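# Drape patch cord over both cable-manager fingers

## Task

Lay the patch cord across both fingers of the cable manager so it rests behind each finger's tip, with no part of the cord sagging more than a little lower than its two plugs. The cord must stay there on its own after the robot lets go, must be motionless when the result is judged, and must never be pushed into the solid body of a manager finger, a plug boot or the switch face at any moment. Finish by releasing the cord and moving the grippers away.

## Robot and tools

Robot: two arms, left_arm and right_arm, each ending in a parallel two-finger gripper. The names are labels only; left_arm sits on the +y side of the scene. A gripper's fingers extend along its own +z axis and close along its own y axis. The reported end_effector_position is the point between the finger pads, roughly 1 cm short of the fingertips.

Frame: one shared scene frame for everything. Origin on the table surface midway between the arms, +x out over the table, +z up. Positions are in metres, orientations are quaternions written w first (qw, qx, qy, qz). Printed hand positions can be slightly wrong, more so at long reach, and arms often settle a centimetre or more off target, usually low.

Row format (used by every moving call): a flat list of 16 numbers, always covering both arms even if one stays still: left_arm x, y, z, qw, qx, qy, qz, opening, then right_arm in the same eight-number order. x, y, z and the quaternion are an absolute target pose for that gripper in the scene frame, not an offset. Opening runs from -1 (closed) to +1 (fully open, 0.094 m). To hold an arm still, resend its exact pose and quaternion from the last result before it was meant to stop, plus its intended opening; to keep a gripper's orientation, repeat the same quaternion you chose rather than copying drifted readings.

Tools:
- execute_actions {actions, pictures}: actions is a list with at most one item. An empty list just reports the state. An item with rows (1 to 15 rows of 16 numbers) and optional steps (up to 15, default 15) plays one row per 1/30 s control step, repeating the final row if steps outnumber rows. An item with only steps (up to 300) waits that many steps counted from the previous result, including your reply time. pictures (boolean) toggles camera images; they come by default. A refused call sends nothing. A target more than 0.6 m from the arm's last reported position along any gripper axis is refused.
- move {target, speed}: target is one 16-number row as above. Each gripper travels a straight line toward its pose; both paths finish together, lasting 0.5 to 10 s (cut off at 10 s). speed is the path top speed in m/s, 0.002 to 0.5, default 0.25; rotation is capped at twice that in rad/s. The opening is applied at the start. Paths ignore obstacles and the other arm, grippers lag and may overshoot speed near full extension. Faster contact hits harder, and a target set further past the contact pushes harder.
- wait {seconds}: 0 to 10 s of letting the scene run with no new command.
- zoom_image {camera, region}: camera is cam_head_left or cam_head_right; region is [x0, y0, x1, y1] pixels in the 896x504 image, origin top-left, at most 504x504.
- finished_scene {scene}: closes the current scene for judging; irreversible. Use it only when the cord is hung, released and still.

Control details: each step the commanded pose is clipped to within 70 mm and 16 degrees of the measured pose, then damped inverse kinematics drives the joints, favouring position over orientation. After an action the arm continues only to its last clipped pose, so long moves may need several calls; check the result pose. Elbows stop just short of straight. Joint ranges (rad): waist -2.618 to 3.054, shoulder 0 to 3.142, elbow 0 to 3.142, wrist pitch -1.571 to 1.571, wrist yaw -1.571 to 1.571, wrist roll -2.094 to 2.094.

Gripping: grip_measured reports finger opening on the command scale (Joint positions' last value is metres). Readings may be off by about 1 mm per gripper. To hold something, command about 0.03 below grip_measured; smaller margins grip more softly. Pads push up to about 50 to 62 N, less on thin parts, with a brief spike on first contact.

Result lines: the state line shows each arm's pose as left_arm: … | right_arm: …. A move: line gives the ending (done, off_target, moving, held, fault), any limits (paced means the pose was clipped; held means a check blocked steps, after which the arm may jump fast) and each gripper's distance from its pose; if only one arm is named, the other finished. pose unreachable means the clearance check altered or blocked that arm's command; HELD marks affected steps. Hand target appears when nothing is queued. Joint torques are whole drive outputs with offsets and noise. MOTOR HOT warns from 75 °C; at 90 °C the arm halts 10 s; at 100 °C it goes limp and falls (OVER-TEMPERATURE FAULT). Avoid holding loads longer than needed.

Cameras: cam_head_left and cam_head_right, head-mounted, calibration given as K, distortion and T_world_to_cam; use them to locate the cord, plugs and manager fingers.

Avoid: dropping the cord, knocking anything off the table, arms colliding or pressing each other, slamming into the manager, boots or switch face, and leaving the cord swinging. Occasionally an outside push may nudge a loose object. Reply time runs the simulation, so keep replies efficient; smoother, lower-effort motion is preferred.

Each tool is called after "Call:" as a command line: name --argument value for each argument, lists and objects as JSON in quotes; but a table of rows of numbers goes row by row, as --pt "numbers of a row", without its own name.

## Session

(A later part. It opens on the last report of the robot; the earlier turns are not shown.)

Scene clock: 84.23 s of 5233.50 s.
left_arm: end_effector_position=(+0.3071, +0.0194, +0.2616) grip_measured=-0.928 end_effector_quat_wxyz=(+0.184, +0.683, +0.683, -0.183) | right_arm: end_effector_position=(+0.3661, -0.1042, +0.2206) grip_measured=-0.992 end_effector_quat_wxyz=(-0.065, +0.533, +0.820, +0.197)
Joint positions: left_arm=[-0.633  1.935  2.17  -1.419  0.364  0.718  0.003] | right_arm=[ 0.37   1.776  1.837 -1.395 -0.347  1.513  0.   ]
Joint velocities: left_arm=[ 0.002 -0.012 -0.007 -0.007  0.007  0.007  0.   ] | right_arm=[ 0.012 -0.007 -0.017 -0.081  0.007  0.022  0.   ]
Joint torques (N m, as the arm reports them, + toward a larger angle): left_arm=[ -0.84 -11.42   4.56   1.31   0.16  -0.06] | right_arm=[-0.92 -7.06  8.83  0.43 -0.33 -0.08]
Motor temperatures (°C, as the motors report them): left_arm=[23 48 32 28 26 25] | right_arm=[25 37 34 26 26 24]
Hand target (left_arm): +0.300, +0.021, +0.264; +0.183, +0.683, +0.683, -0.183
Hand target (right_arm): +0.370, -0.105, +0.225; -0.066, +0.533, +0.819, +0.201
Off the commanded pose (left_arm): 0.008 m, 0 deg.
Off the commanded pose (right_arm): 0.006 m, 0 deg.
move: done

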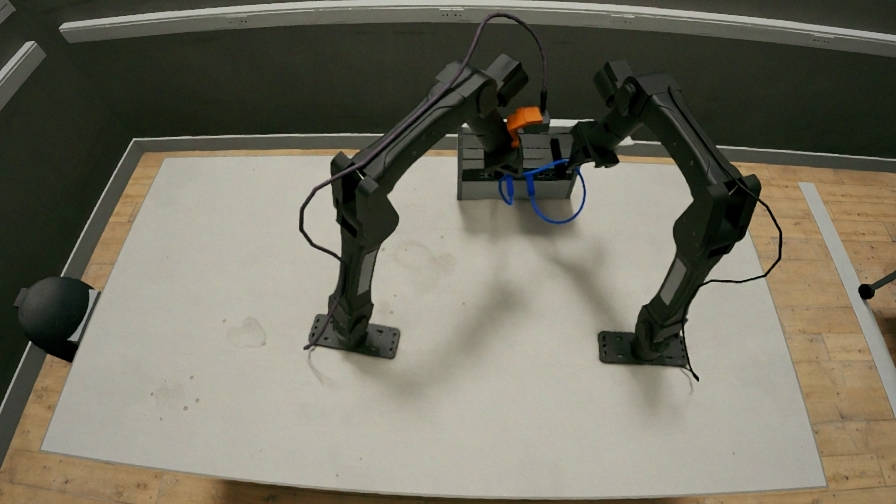

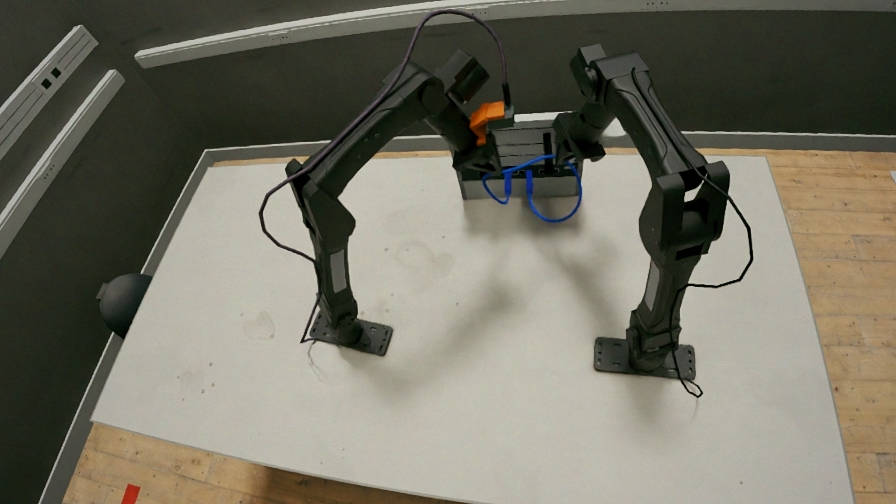

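Call:
move --target '[0.30,0.025,0.243, 0.183,0.683,0.683,-0.183, -0.97,  0.37,-0.102,0.225, -0.066,0.533,0.819,0.201, -1]' --speed 0.02

Call:
move --target '[0.30,0.06,0.243, 0.183,0.683,0.683,-0.183, -0.905,  0.37,-0.102,0.225, -0.066,0.533,0.819,0.201, -1]' --speed 0.015

Call:
zoom_image --camera "cam_head_right" --region '[430,90,670,290]'

Call:
zoom_image --camera "cam_head_left" --region '[440,90,680,290]'

Scene clock: 87.90 s of 5233.50 s.
left_arm: end_effector_position=(+0.3035, +0.0229, +0.2391) grip_measured=-0.928 end_effector_quat_wxyz=(+0.178, +0.682, +0.685, -0.183) | right_arm: end_effector_position=(+0.3661, -0.1042, +0.2206) grip_measured=-0.992 end_effector_quat_wxyz=(-0.065, +0.533, +0.820, +0.197)
Joint positions: left_arm=[-0.633  1.877  1.998 -1.315  0.364  0.718  0.003] | right_arm=[ 0.37   1.776  1.837 -1.395 -0.347  1.513  0.   ]
Joint velocities: left_arm=[ 0.012 -0.007 -0.017  0.051  0.066  0.037  0.   ] | right_arm=[ 0.007 -0.022  0.007 -0.095  0.022  0.007 -0.   ]
Joint torques (N m, as the arm reports them, + toward a larger angle): left_arm=[ -0.24 -11.37   4.93   1.33   0.18   0.  ] | right_arm=[-0.14 -6.88  9.04  0.49 -0.28  0.03]
Motor temperatures (°C, as the motors report them): left_arm=[23 49 32 28 26 25] | right_arm=[25 37 34 26 26 24]
Hand target (left_arm): +0.300, +0.025, +0.243; +0.183, +0.683, +0.683, -0.183
Hand target (right_arm): +0.370, -0.102, +0.225; -0.066, +0.533, +0.819, +0.201
Off the commanded pose (left_arm): 0.006 m, 1 deg.
Off the commanded pose (right_arm): 0.006 m, 0 deg.
move: done

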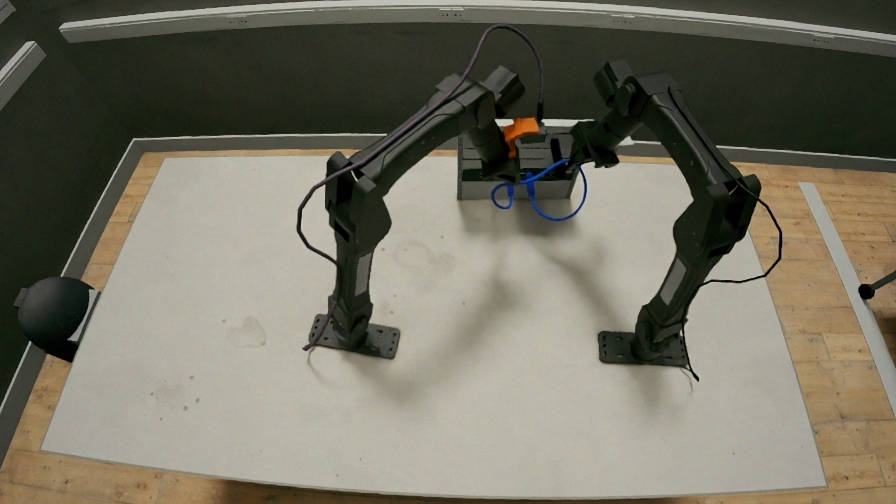

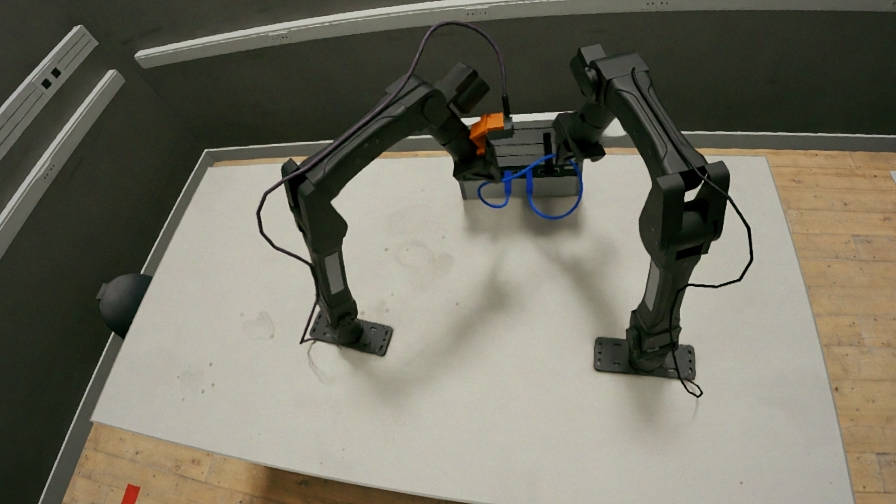

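Scene clock: 90.63 s of 5233.50 s.
left_arm: end_effector_position=(+0.3037, +0.0547, +0.2400) grip_measured=-0.898 end_effector_quat_wxyz=(+0.182, +0.682, +0.685, -0.178) | right_arm: end_effector_position=(+0.3661, -0.1042, +0.2206) grip_measured=-0.992 end_effector_quat_wxyz=(-0.065, +0.533, +0.820, +0.197)
Joint positions: left_arm=[-0.572  1.785  1.885 -1.31   0.374  0.779  0.005] | right_arm=[ 0.37   1.776  1.837 -1.395 -0.347  1.513  0.   ]
Joint velocities: left_arm=[ 0.012  0.007 -0.002 -0.022 -0.007 -0.022 -0.   ] | right_arm=[-0.017 -0.007  0.007  0.007 -0.037 -0.037 -0.001]
Joint torques (N m, as the arm reports them, + toward a larger angle): left_arm=[  0.73 -10.4    4.91   1.23   0.42   0.13] | right_arm=[-0.15 -6.93  9.11  0.47 -0.3   0.02]
Motor temperatures (°C, as the motors report them): left_arm=[23 49 32 28 26 25] | right_arm=[25 37 34 26 26 24]
Hand target (left_arm): +0.300, +0.060, +0.243; +0.183, +0.683, +0.683, -0.182
Hand target (right_arm): +0.370, -0.102, +0.225; -0.066, +0.533, +0.819, +0.201
Off the commanded pose (left_arm): 0.007 m, 1 deg.
Off the commanded pose (right_arm): 0.006 m, 0 deg.
move: done

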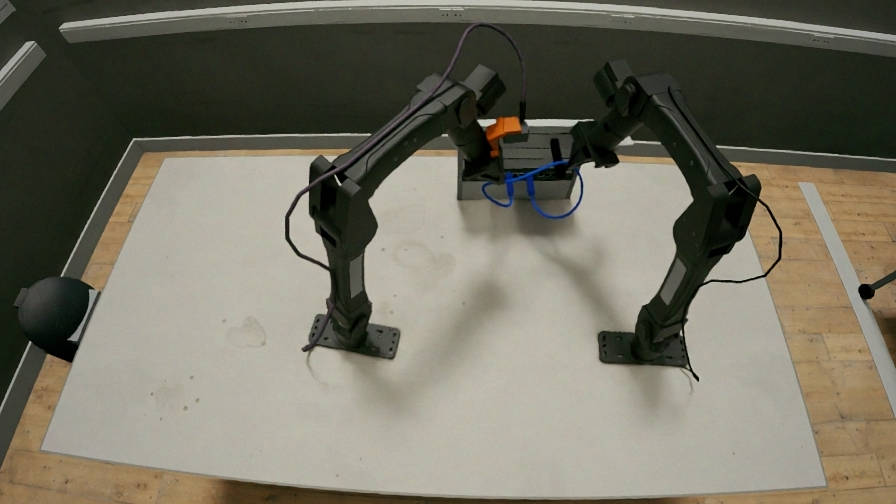

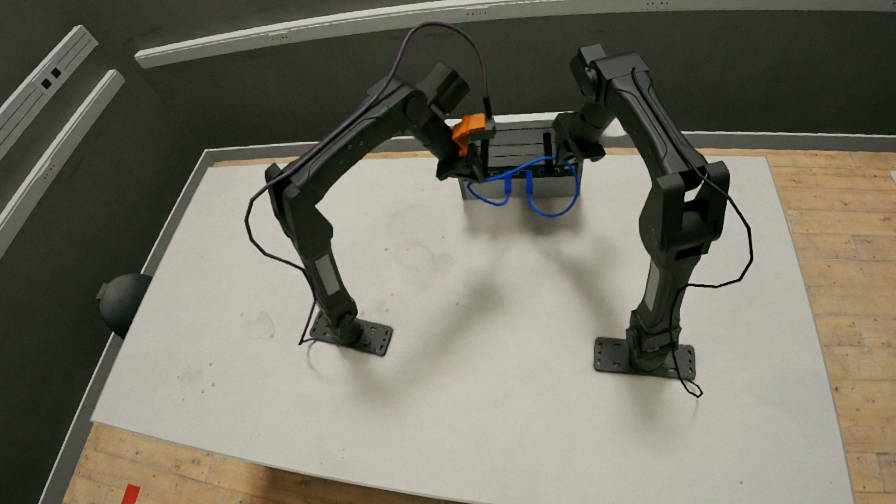

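Region (430, 90, 670, 290) of cam_head_right's 896x504 image, scaled by 2.100, with more detail than that image has.

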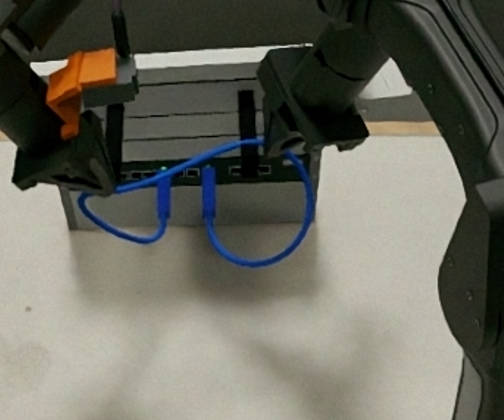

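Region (440, 90, 680, 290) of cam_head_left's 896x504 image, scaled by 2.100, with more detail than that image has.

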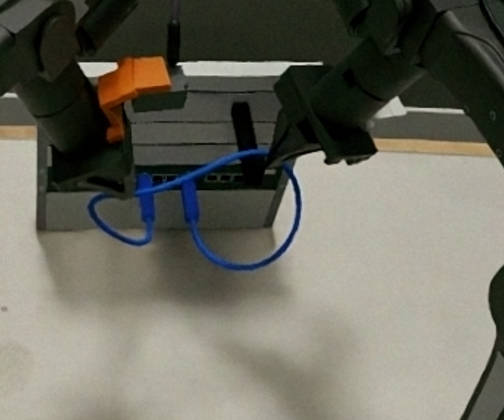

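Call:
move --target '[0.30,0.092,0.245, 0.183,0.683,0.683,-0.183, -0.905,  0.37,-0.102,0.225, -0.066,0.533,0.819,0.201, -1]' --speed 0.015

Call:
move --target '[0.305,0.092,0.28, 0.183,0.683,0.683,-0.183, -0.96,  0.37,-0.102,0.225, -0.066,0.533,0.819,0.201, -1]' --speed 0.015

Call:
zoom_image --camera "cam_head_right" --region '[400,90,640,290]'

Call:
zoom_image --camera "cam_head_left" --region '[410,90,650,290]'

Scene clock: 94.87 s of 5233.50 s.
left_arm: end_effector_position=(+0.3072, +0.0841, +0.2428) grip_measured=-0.898 end_effector_quat_wxyz=(+0.189, +0.683, +0.683, -0.177) | right_arm: end_effector_position=(+0.3661, -0.1042, +0.2206) grip_measured=-0.992 end_effector_quat_wxyz=(-0.065, +0.533, +0.820, +0.197)
Joint positions: left_arm=[-0.495  1.719  1.816 -1.322  0.402  0.858  0.005] | right_arm=[ 0.37   1.776  1.837 -1.395 -0.347  1.513  0.   ]
Joint velocities: left_arm=[-0.002 -0.012  0.002 -0.022  0.051  0.051 -0.001] | right_arm=[ 0.027  0.002 -0.012 -0.022 -0.037 -0.007 -0.001]
Joint torques (N m, as the arm reports them, + toward a larger angle): left_arm=[ 0.76 -9.8   5.01  1.01  0.36  0.13] | right_arm=[-0.15 -6.9   9.09  0.47 -0.29  0.04]
Motor temperatures (°C, as the motors report them): left_arm=[23 48 32 28 26 25] | right_arm=[25 38 34 26 26 24]
Hand target (left_arm): +0.300, +0.092, +0.245; +0.183, +0.683, +0.683, -0.183
Hand target (right_arm): +0.370, -0.102, +0.225; -0.066, +0.533, +0.819, +0.201
Off the commanded pose (left_arm): 0.011 m, 1 deg.
Off the commanded pose (right_arm): 0.006 m, 0 deg.
move: off_target (left_arm)

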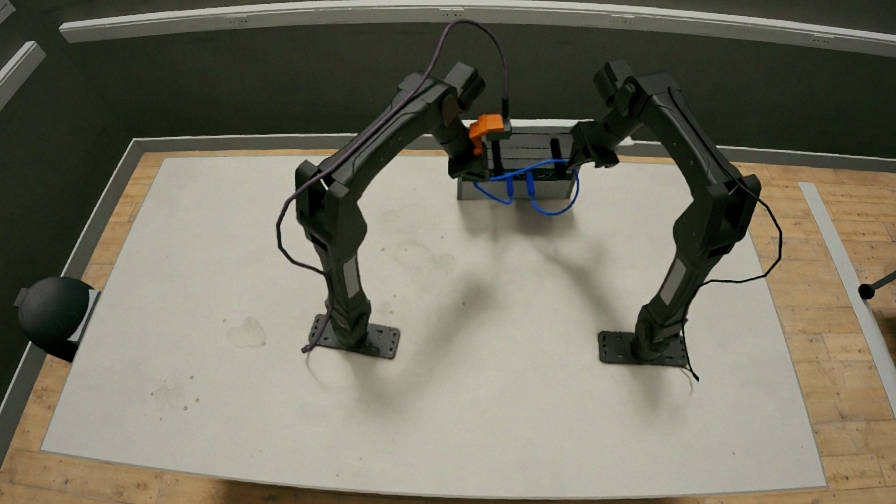

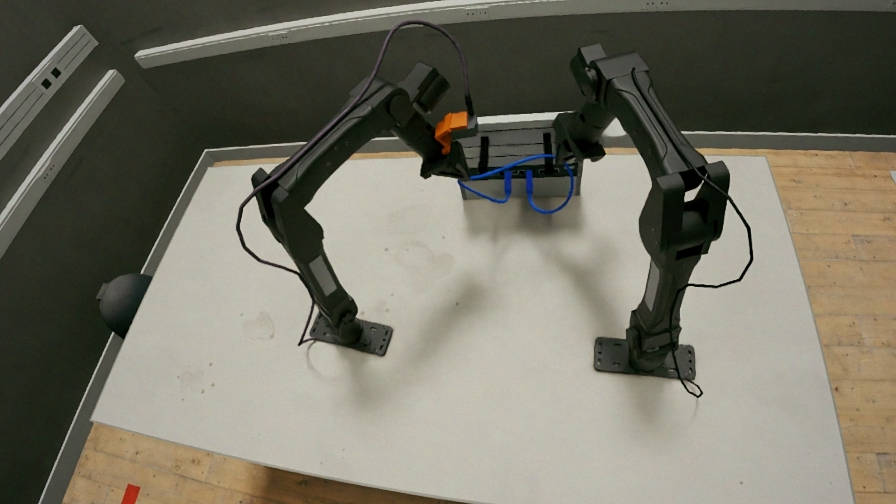

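Scene clock: 97.63 s of 5233.50 s.
left_arm: end_effector_position=(+0.3091, +0.0858, +0.2729) grip_measured=-0.926 end_effector_quat_wxyz=(+0.189, +0.685, +0.681, -0.176) | right_arm: end_effector_position=(+0.3661, -0.1042, +0.2206) grip_measured=-0.992 end_effector_quat_wxyz=(-0.065, +0.533, +0.820, +0.197)
Joint positions: left_arm=[-0.489  1.776  2.015 -1.467  0.402  0.87   0.003] | right_arm=[ 0.37   1.776  1.837 -1.395 -0.347  1.513  0.   ]
Joint velocities: left_arm=[ 0.012  0.027 -0.002  0.007  0.007 -0.037  0.001] | right_arm=[ 0.017 -0.002 -0.002  0.022  0.022  0.022  0.001]
Joint torques (N m, as the arm reports them, + toward a larger angle): left_arm=[ 0.98 -8.14  8.21  0.71  0.41  0.09] | right_arm=[-0.14 -6.87  9.1   0.47 -0.3   0.04]
Motor temperatures (°C, as the motors report them): left_arm=[23 48 33 28 26 25] | right_arm=[25 38 34 26 26 24]
Hand target (left_arm): +0.305, +0.092, +0.280; +0.184, +0.683, +0.683, -0.183
Hand target (right_arm): +0.370, -0.102, +0.225; -0.066, +0.533, +0.819, +0.201
Off the commanded pose (left_arm): 0.010 m, 1 deg.
Off the commanded pose (right_arm): 0.006 m, 0 deg.
move: done

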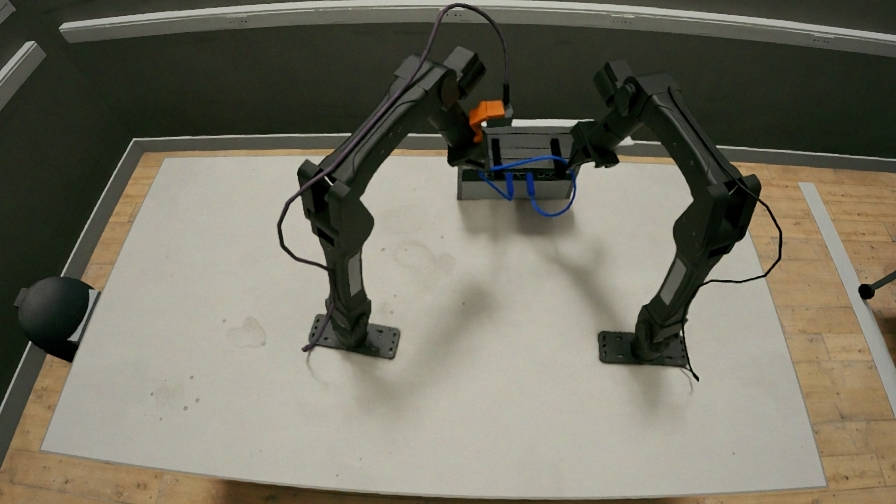

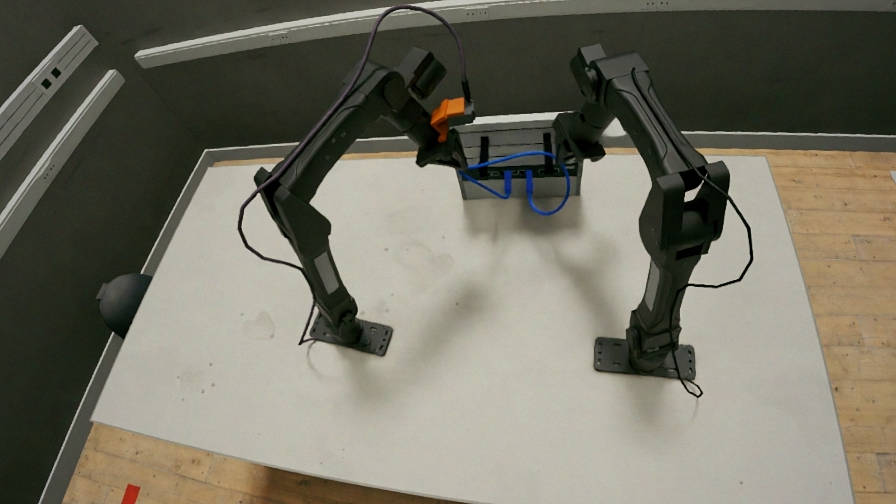

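Region (400, 90, 640, 290) of cam_head_right's 896x504 image, scaled by 2.100, with more detail than that image has.

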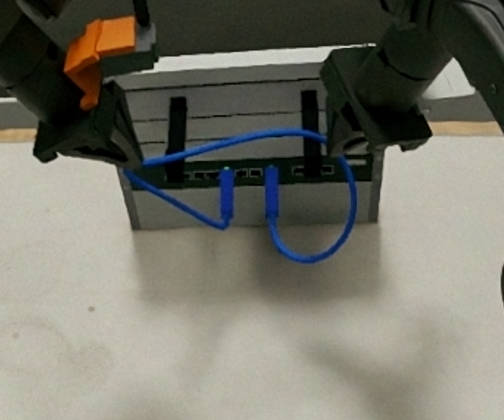

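Region (410, 90, 650, 290) of cam_head_left's 896x504 image, scaled by 2.100, with more detail than that image has.

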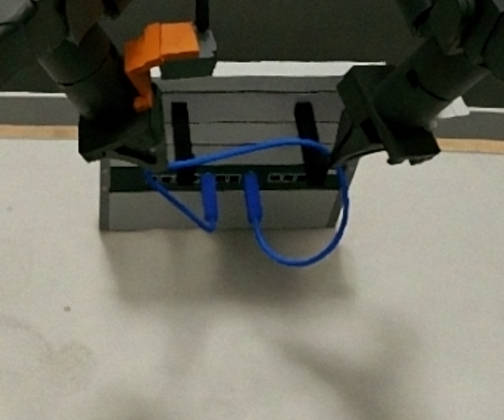

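Call:
move --target '[0.335,0.085,0.277, 0.183,0.683,0.683,-0.183, -0.96,  0.37,-0.102,0.225, -0.066,0.533,0.819,0.201, -1]' --speed 0.015

Call:
move --target '[0.365,0.082,0.272, 0.183,0.683,0.683,-0.183, -0.96,  0.37,-0.102,0.225, -0.066,0.533,0.819,0.201, -1]' --speed 0.015

Call:
zoom_image --camera "cam_head_right" --region '[400,90,640,290]'

Call:
zoom_image --camera "cam_head_left" --region '[410,90,650,290]'

Scene clock: 100.83 s of 5233.50 s.
left_arm: end_effector_position=(+0.3342, +0.0817, +0.2739) grip_measured=-0.926 end_effector_quat_wxyz=(+0.186, +0.684, +0.683, -0.178) | right_arm: end_effector_position=(+0.3661, -0.1042, +0.2206) grip_measured=-0.992 end_effector_quat_wxyz=(-0.065, +0.533, +0.820, +0.197)
Joint positions: left_arm=[-0.454  1.898  2.183 -1.534  0.415  0.902  0.003] | right_arm=[ 0.37   1.776  1.837 -1.395 -0.347  1.513  0.   ]
Joint velocities: left_arm=[-0.017  0.002  0.007 -0.037  0.022  0.081 -0.   ] | right_arm=[-0.002  0.002 -0.022 -0.007 -0.022 -0.037 -0.   ]
Joint torques (N m, as the arm reports them, + toward a larger angle): left_arm=[ 0.92 -8.25  7.54  0.94  0.4   0.12] | right_arm=[-0.18 -6.88  9.08  0.47 -0.29  0.02]
Motor temperatures (°C, as the motors report them): left_arm=[23 47 33 28 26 25] | right_arm=[25 38 34 26 26 24]
Hand target (left_arm): +0.335, +0.085, +0.277; +0.185, +0.683, +0.683, -0.183
Hand target (right_arm): +0.370, -0.102, +0.225; -0.066, +0.533, +0.819, +0.201
Off the commanded pose (left_arm): 0.005 m, 1 deg.
Off the commanded pose (right_arm): 0.006 m, 0 deg.
joint sent to its limit (left arm) — the command would take joint 4 (wrist pitch) past its lower limit, so that joint was sent only as far as its limit.
move: done

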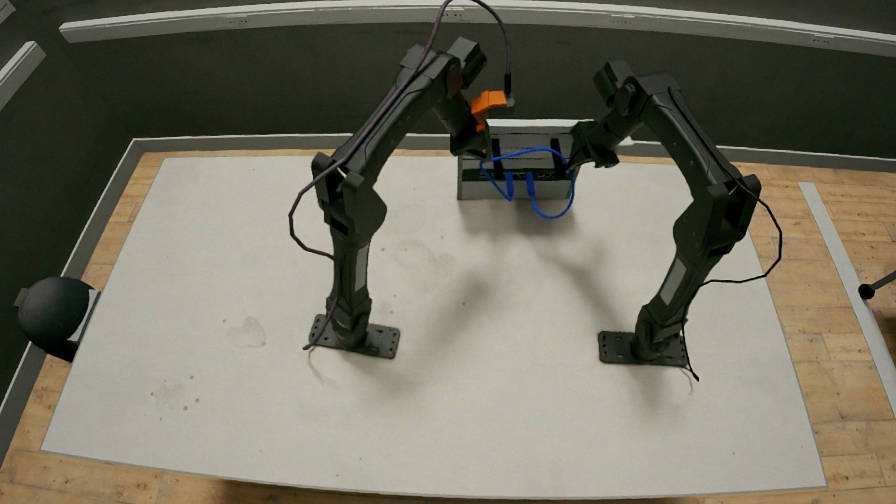

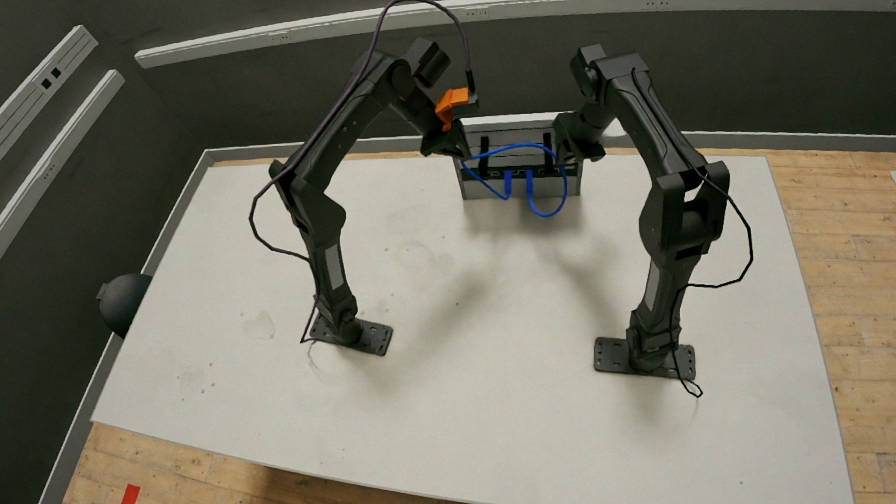

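Scene clock: 103.10 s of 5233.50 s.
left_arm: end_effector_position=(+0.3615, +0.0796, +0.2707) grip_measured=-0.926 end_effector_quat_wxyz=(+0.196, +0.680, +0.684, -0.178) | right_arm: end_effector_position=(+0.3661, -0.1042, +0.2206) grip_measured=-0.992 end_effector_quat_wxyz=(-0.065, +0.533, +0.820, +0.197)
Joint positions: left_arm=[-0.415  1.988  2.291 -1.544  0.431  0.93   0.003] | right_arm=[ 0.37   1.776  1.837 -1.395 -0.347  1.513  0.   ]
Joint velocities: left_arm=[ 0.007 -0.002 -0.002 -0.022 -0.007  0.037 -0.001] | right_arm=[-0.012  0.007  0.017 -0.007  0.022 -0.037 -0.001]
Joint torques (N m, as the arm reports them, + toward a larger angle): left_arm=[ 0.93 -8.62  7.36  0.99  0.37  0.13] | right_arm=[-0.16 -6.85  9.12  0.48 -0.29  0.05]
Motor temperatures (°C, as the motors report them): left_arm=[23 47 33 28 26 25] | right_arm=[25 38 34 26 26 24]
Hand target (left_arm): +0.365, +0.082, +0.272; +0.197, +0.679, +0.683, -0.181
Hand target (right_arm): +0.370, -0.102, +0.225; -0.066, +0.533, +0.819, +0.201
Off the commanded pose (left_arm): 0.004 m, 2 deg.
Off the commanded pose (right_arm): 0.006 m, 0 deg.
joint sent to its limit (left arm) — the command would take joint 4 (wrist pitch) past its lower limit, so that joint was sent only as far as its limit.
move: done

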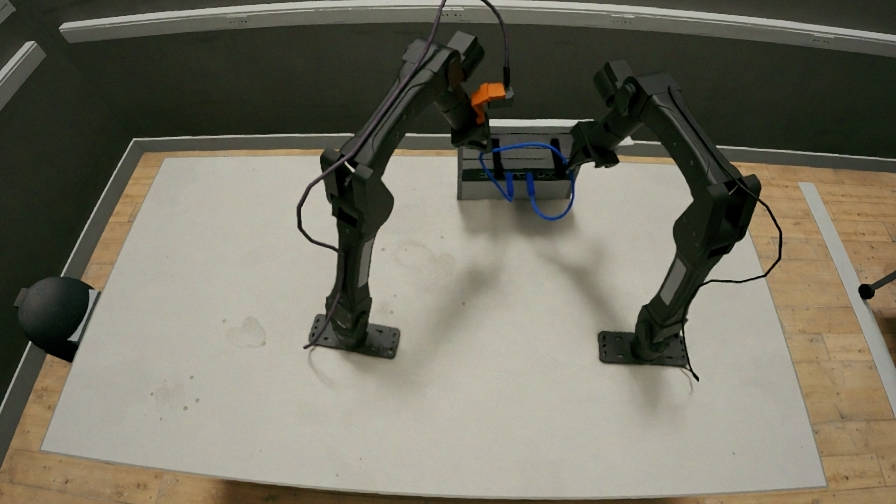

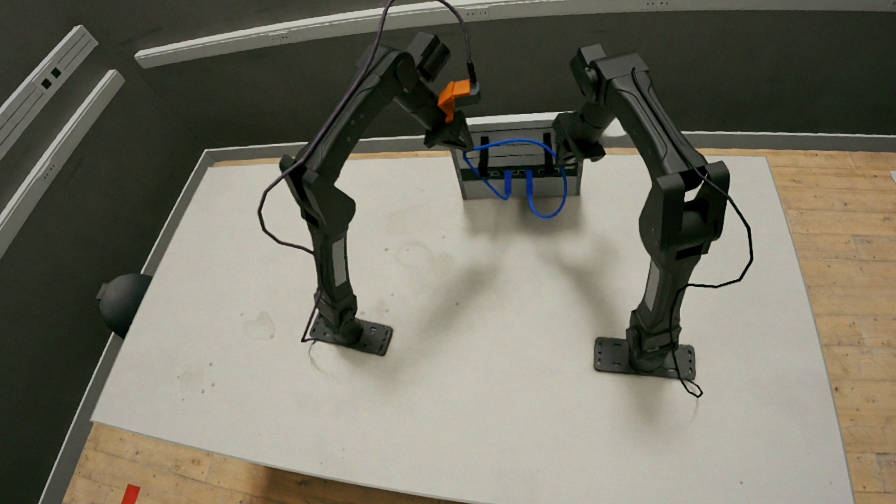

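Region (400, 90, 640, 290) of cam_head_right's 896x504 image, scaled by 2.100, with more detail than that image has.

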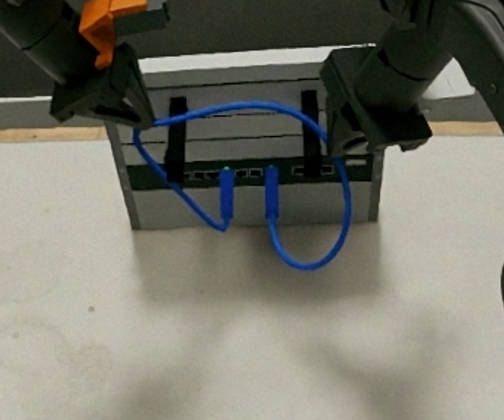

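Region (410, 90, 650, 290) of cam_head_left's 896x504 image, scaled by 2.100, with more detail than that image has.

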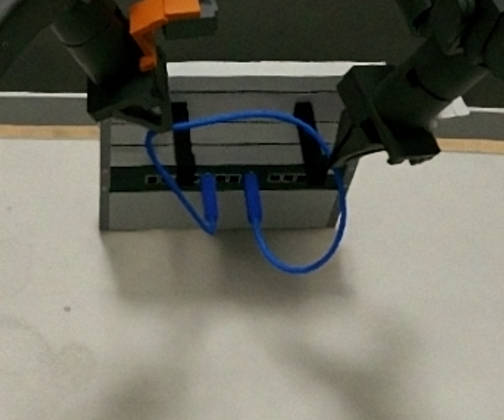

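Call:
move --target '[0.365,0.08,0.238, 0.183,0.683,0.683,-0.183, -0.96,  0.37,-0.102,0.225, -0.066,0.533,0.819,0.201, -1]' --speed 0.015

Call:
zoom_image --camera "cam_head_right" --region '[400,90,640,290]'

Call:
zoom_image --camera "cam_head_left" --region '[410,90,650,290]'

Scene clock: 106.63 s of 5233.50 s.
left_arm: end_effector_position=(+0.3657, +0.0767, +0.2369) grip_measured=-0.926 end_effector_quat_wxyz=(+0.179, +0.682, +0.685, -0.181) | right_arm: end_effector_position=(+0.3661, -0.1042, +0.2206) grip_measured=-0.992 end_effector_quat_wxyz=(-0.065, +0.533, +0.820, +0.197)
Joint positions: left_arm=[-0.415  1.975  2.133 -1.437  0.432  0.939  0.003] | right_arm=[ 0.37   1.776  1.837 -1.395 -0.347  1.513  0.   ]
Joint velocities: left_arm=[-0.002 -0.017 -0.002 -0.051  0.007  0.007 -0.001] | right_arm=[-0.007  0.012 -0.007 -0.095 -0.022 -0.051 -0.001]
Joint torques (N m, as the arm reports them, + toward a larger angle): left_arm=[  0.61 -11.28   4.35   1.23   0.32   0.13] | right_arm=[-0.18 -6.85  9.08  0.49 -0.3   0.04]
Motor temperatures (°C, as the motors report them): left_arm=[23 47 33 28 26 25] | right_arm=[25 38 35 26 26 24]
Hand target (left_arm): +0.365, +0.080, +0.238; +0.183, +0.683, +0.683, -0.183
Hand target (right_arm): +0.370, -0.102, +0.225; -0.066, +0.533, +0.819, +0.201
Off the commanded pose (left_arm): 0.004 m, 1 deg.
Off the commanded pose (right_arm): 0.006 m, 0 deg.
move: done

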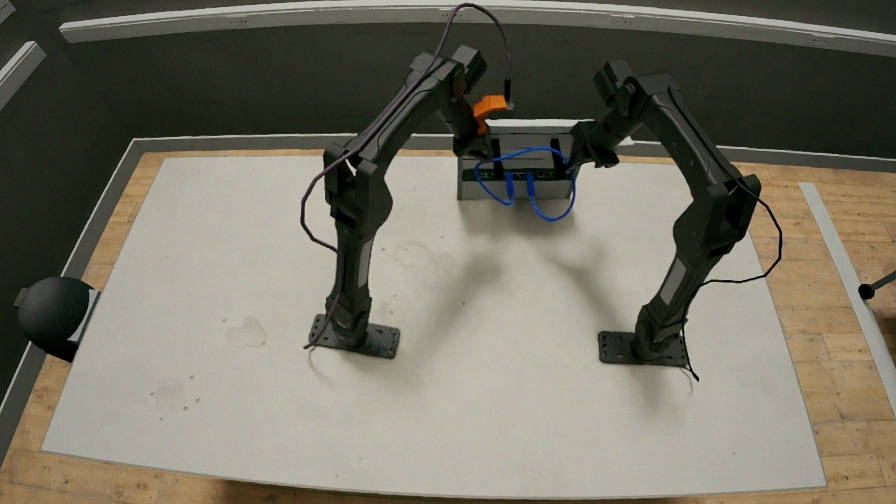

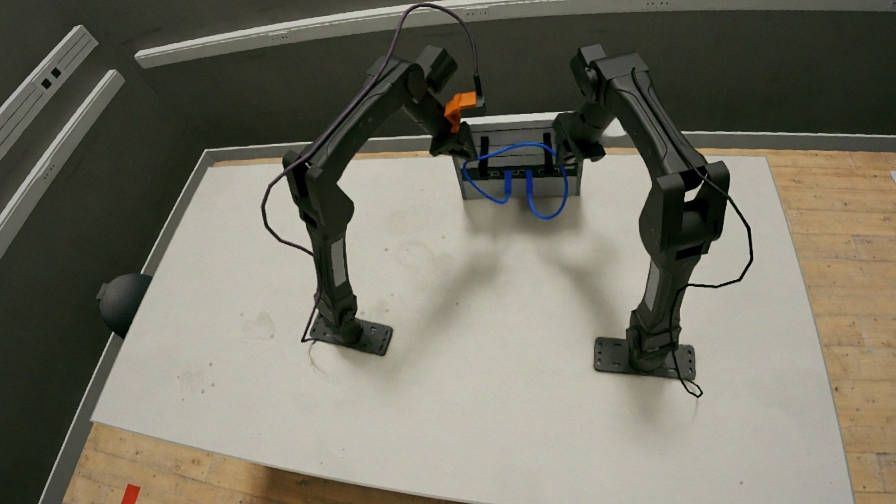

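Region (400, 90, 640, 290) of cam_head_right's 896x504 image, scaled by 2.100, with more detail than that image has.

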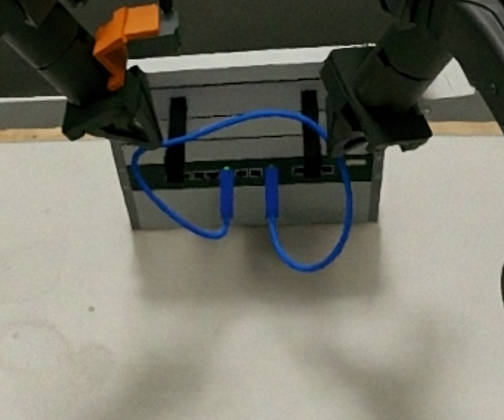

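Region (410, 90, 650, 290) of cam_head_left's 896x504 image, scaled by 2.100, with more detail than that image has.

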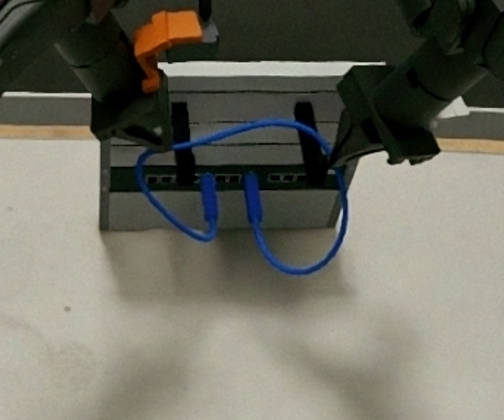

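Call:
move --target '[0.37,0.097,0.232, 0.183,0.683,0.683,-0.183, -0.96,  0.37,-0.102,0.225, -0.066,0.533,0.819,0.201, -1]' --speed 0.015

Call:
move --target '[0.37,0.097,0.232, 0.183,0.683,0.683,-0.183, -0.5,  0.37,-0.102,0.225, -0.066,0.533,0.819,0.201, -1]' --speed 0.015

Call:
move --target '[0.365,0.11,0.275, 0.183,0.683,0.683,-0.183, -0.5,  0.37,-0.102,0.225, -0.066,0.533,0.819,0.201, -1]' --speed 0.025

Call:
zoom_image --camera "cam_head_right" --region '[400,90,640,290]'

Call:
zoom_image --camera "cam_head_left" --region '[410,90,650,290]'

Scene clock: 110.10 s of 5233.50 s.
left_arm: end_effector_position=(+0.3721, +0.0914, +0.2306) grip_measured=-0.926 end_effector_quat_wxyz=(+0.182, +0.683, +0.684, -0.182) | right_arm: end_effector_position=(+0.3661, -0.1042, +0.2206) grip_measured=-0.992 end_effector_quat_wxyz=(-0.065, +0.533, +0.820, +0.197)
Joint positions: left_arm=[-0.372  1.954  2.075 -1.415  0.447  0.987  0.003] | right_arm=[ 0.37   1.776  1.837 -1.395 -0.347  1.513  0.   ]
Joint velocities: left_arm=[ 0.007  0.012  0.007  0.037  0.051  0.022 -0.   ] | right_arm=[-0.012  0.002 -0.002 -0.022  0.007 -0.022  0.   ]
Joint torques (N m, as the arm reports them, + toward a larger angle): left_arm=[  0.71 -11.5    4.5    1.07   0.33   0.17] | right_arm=[-0.21 -6.86  9.13  0.48 -0.3   0.02]
Motor temperatures (°C, as the motors report them): left_arm=[23 47 33 28 26 25] | right_arm=[25 38 35 26 26 24]
Hand target (left_arm): +0.370, +0.097, +0.232; +0.183, +0.683, +0.683, -0.183
Hand target (right_arm): +0.370, -0.102, +0.225; -0.066, +0.533, +0.819, +0.201
Off the commanded pose (left_arm): 0.006 m, 0 deg.
Off the commanded pose (right_arm): 0.006 m, 0 deg.
move: done

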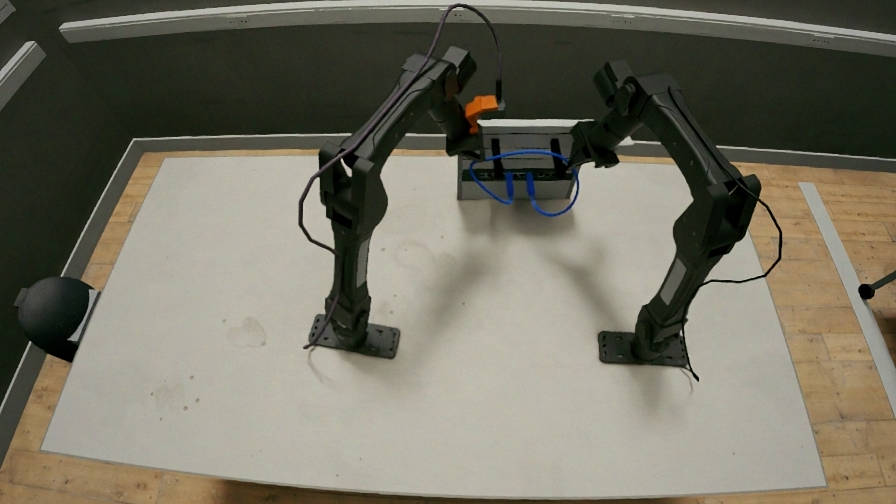

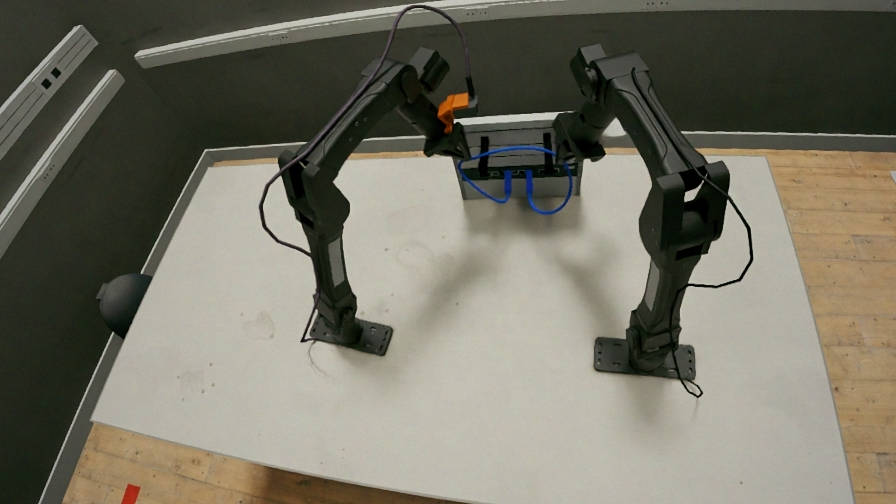

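Scene clock: 110.80 s of 5233.50 s.
left_arm: end_effector_position=(+0.3721, +0.0914, +0.2306) grip_measured=-0.502 end_effector_quat_wxyz=(+0.182, +0.683, +0.683, -0.182) | right_arm: end_effector_position=(+0.3661, -0.1042, +0.2206) grip_measured=-0.992 end_effector_quat_wxyz=(-0.065, +0.533, +0.820, +0.197)
Joint positions: left_arm=[-0.372  1.954  2.075 -1.415  0.447  0.989  0.023] | right_arm=[ 0.37   1.776  1.837 -1.395 -0.347  1.513  0.   ]
Joint velocities: left_arm=[-0.007  0.002 -0.012 -0.081 -0.037 -0.007  0.001] | right_arm=[-0.007 -0.002 -0.012 -0.037  0.007 -0.007 -0.001]
Joint torques (N m, as the arm reports them, + toward a larger angle): left_arm=[  0.71 -11.63   4.44   1.08   0.35   0.13] | right_arm=[-0.19 -6.79  9.13  0.48 -0.31  0.02]
Motor temperatures (°C, as the motors report them): left_arm=[23 47 33 28 26 25] | right_arm=[25 38 35 26 26 24]
Hand target (left_arm): +0.370, +0.097, +0.232; +0.183, +0.683, +0.683, -0.183
Hand target (right_arm): +0.370, -0.102, +0.225; -0.066, +0.533, +0.819, +0.201
Off the commanded pose (left_arm): 0.006 m, 0 deg.
Off the commanded pose (right_arm): 0.006 m, 0 deg.
move: done

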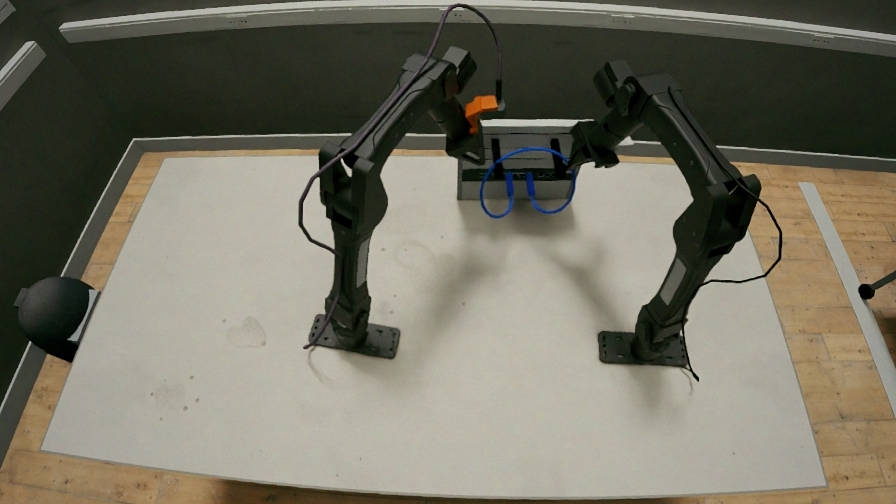

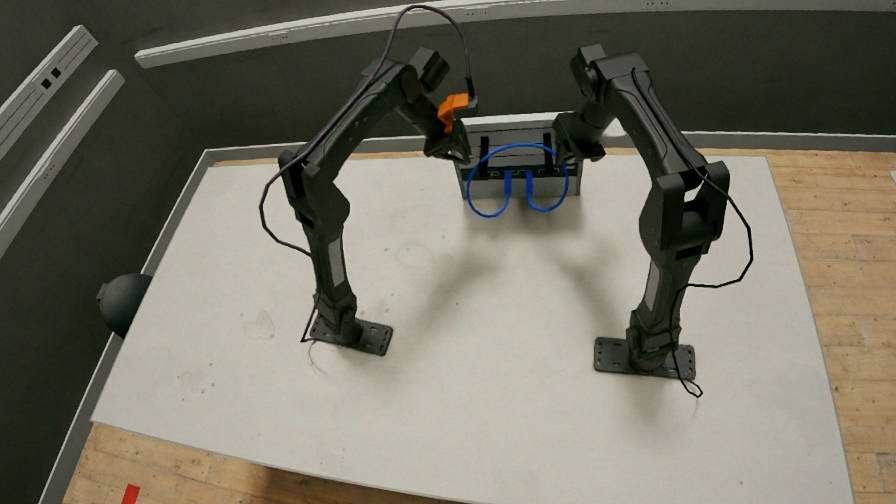

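Scene clock: 112.97 s of 5233.50 s.
left_arm: end_effector_position=(+0.3683, +0.1062, +0.2620) grip_measured=-0.502 end_effector_quat_wxyz=(+0.189, +0.678, +0.687, -0.177) | right_arm: end_effector_position=(+0.3661, -0.1042, +0.2206) grip_measured=-0.992 end_effector_quat_wxyz=(-0.065, +0.533, +0.820, +0.197)
Joint positions: left_arm=[-0.345  1.954  2.211 -1.543  0.447  1.001  0.023] | right_arm=[ 0.37   1.776  1.837 -1.395 -0.347  1.513  0.   ]
Joint velocities: left_arm=[-0.017  0.017  0.002  0.007  0.037  0.007 -0.   ] | right_arm=[ 0.002 -0.012 -0.032 -0.066 -0.007  0.007  0.   ]
Joint torques (N m, as the arm reports them, + toward a larger angle): left_arm=[  0.64 -11.29   6.78   0.91   0.45   0.08] | right_arm=[-0.17 -6.88  9.09  0.49 -0.3   0.04]
Motor temperatures (°C, as the motors report them): left_arm=[23 47 33 28 26 25] | right_arm=[25 39 35 26 26 24]
Hand target (left_arm): +0.365, +0.110, +0.274; +0.201, +0.678, +0.684, -0.180
Hand target (right_arm): +0.370, -0.102, +0.225; -0.066, +0.533, +0.819, +0.201
Off the commanded pose (left_arm): 0.014 m, 1 deg.
Off the commanded pose (right_arm): 0.006 m, 0 deg.
joint sent to its limit (left arm) — the command would take joint 4 (wrist pitch) past its lower limit, so that joint was sent only as far as its limit.
move: off_target (left_arm)

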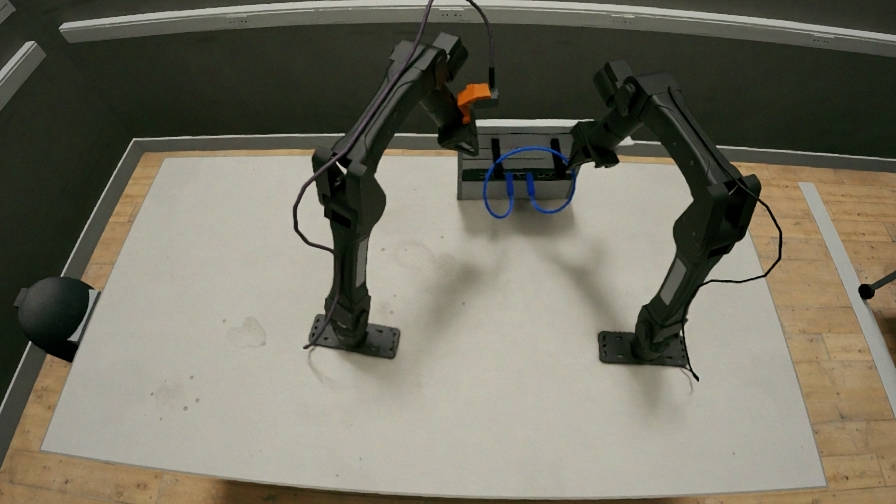

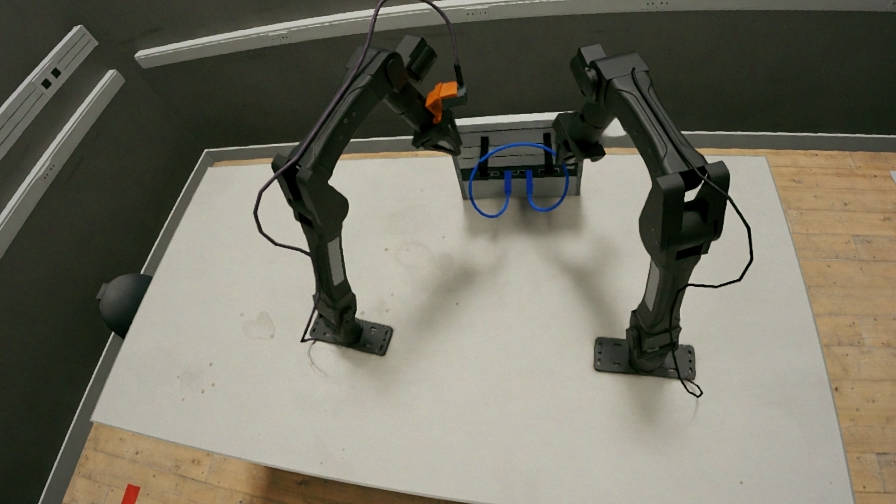

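Region (400, 90, 640, 290) of cam_head_right's 896x504 image, scaled by 2.100, with more detail than that image has.

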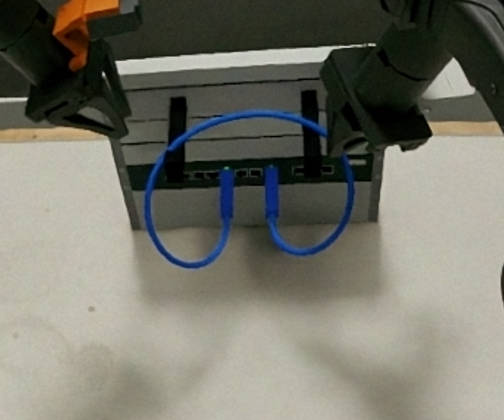

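Region (410, 90, 650, 290) of cam_head_left's 896x504 image, scaled by 2.100, with more detail than that image has.

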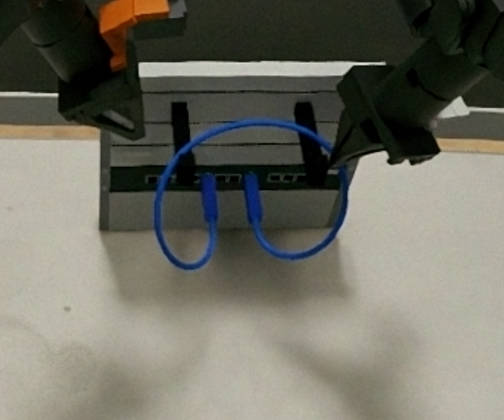

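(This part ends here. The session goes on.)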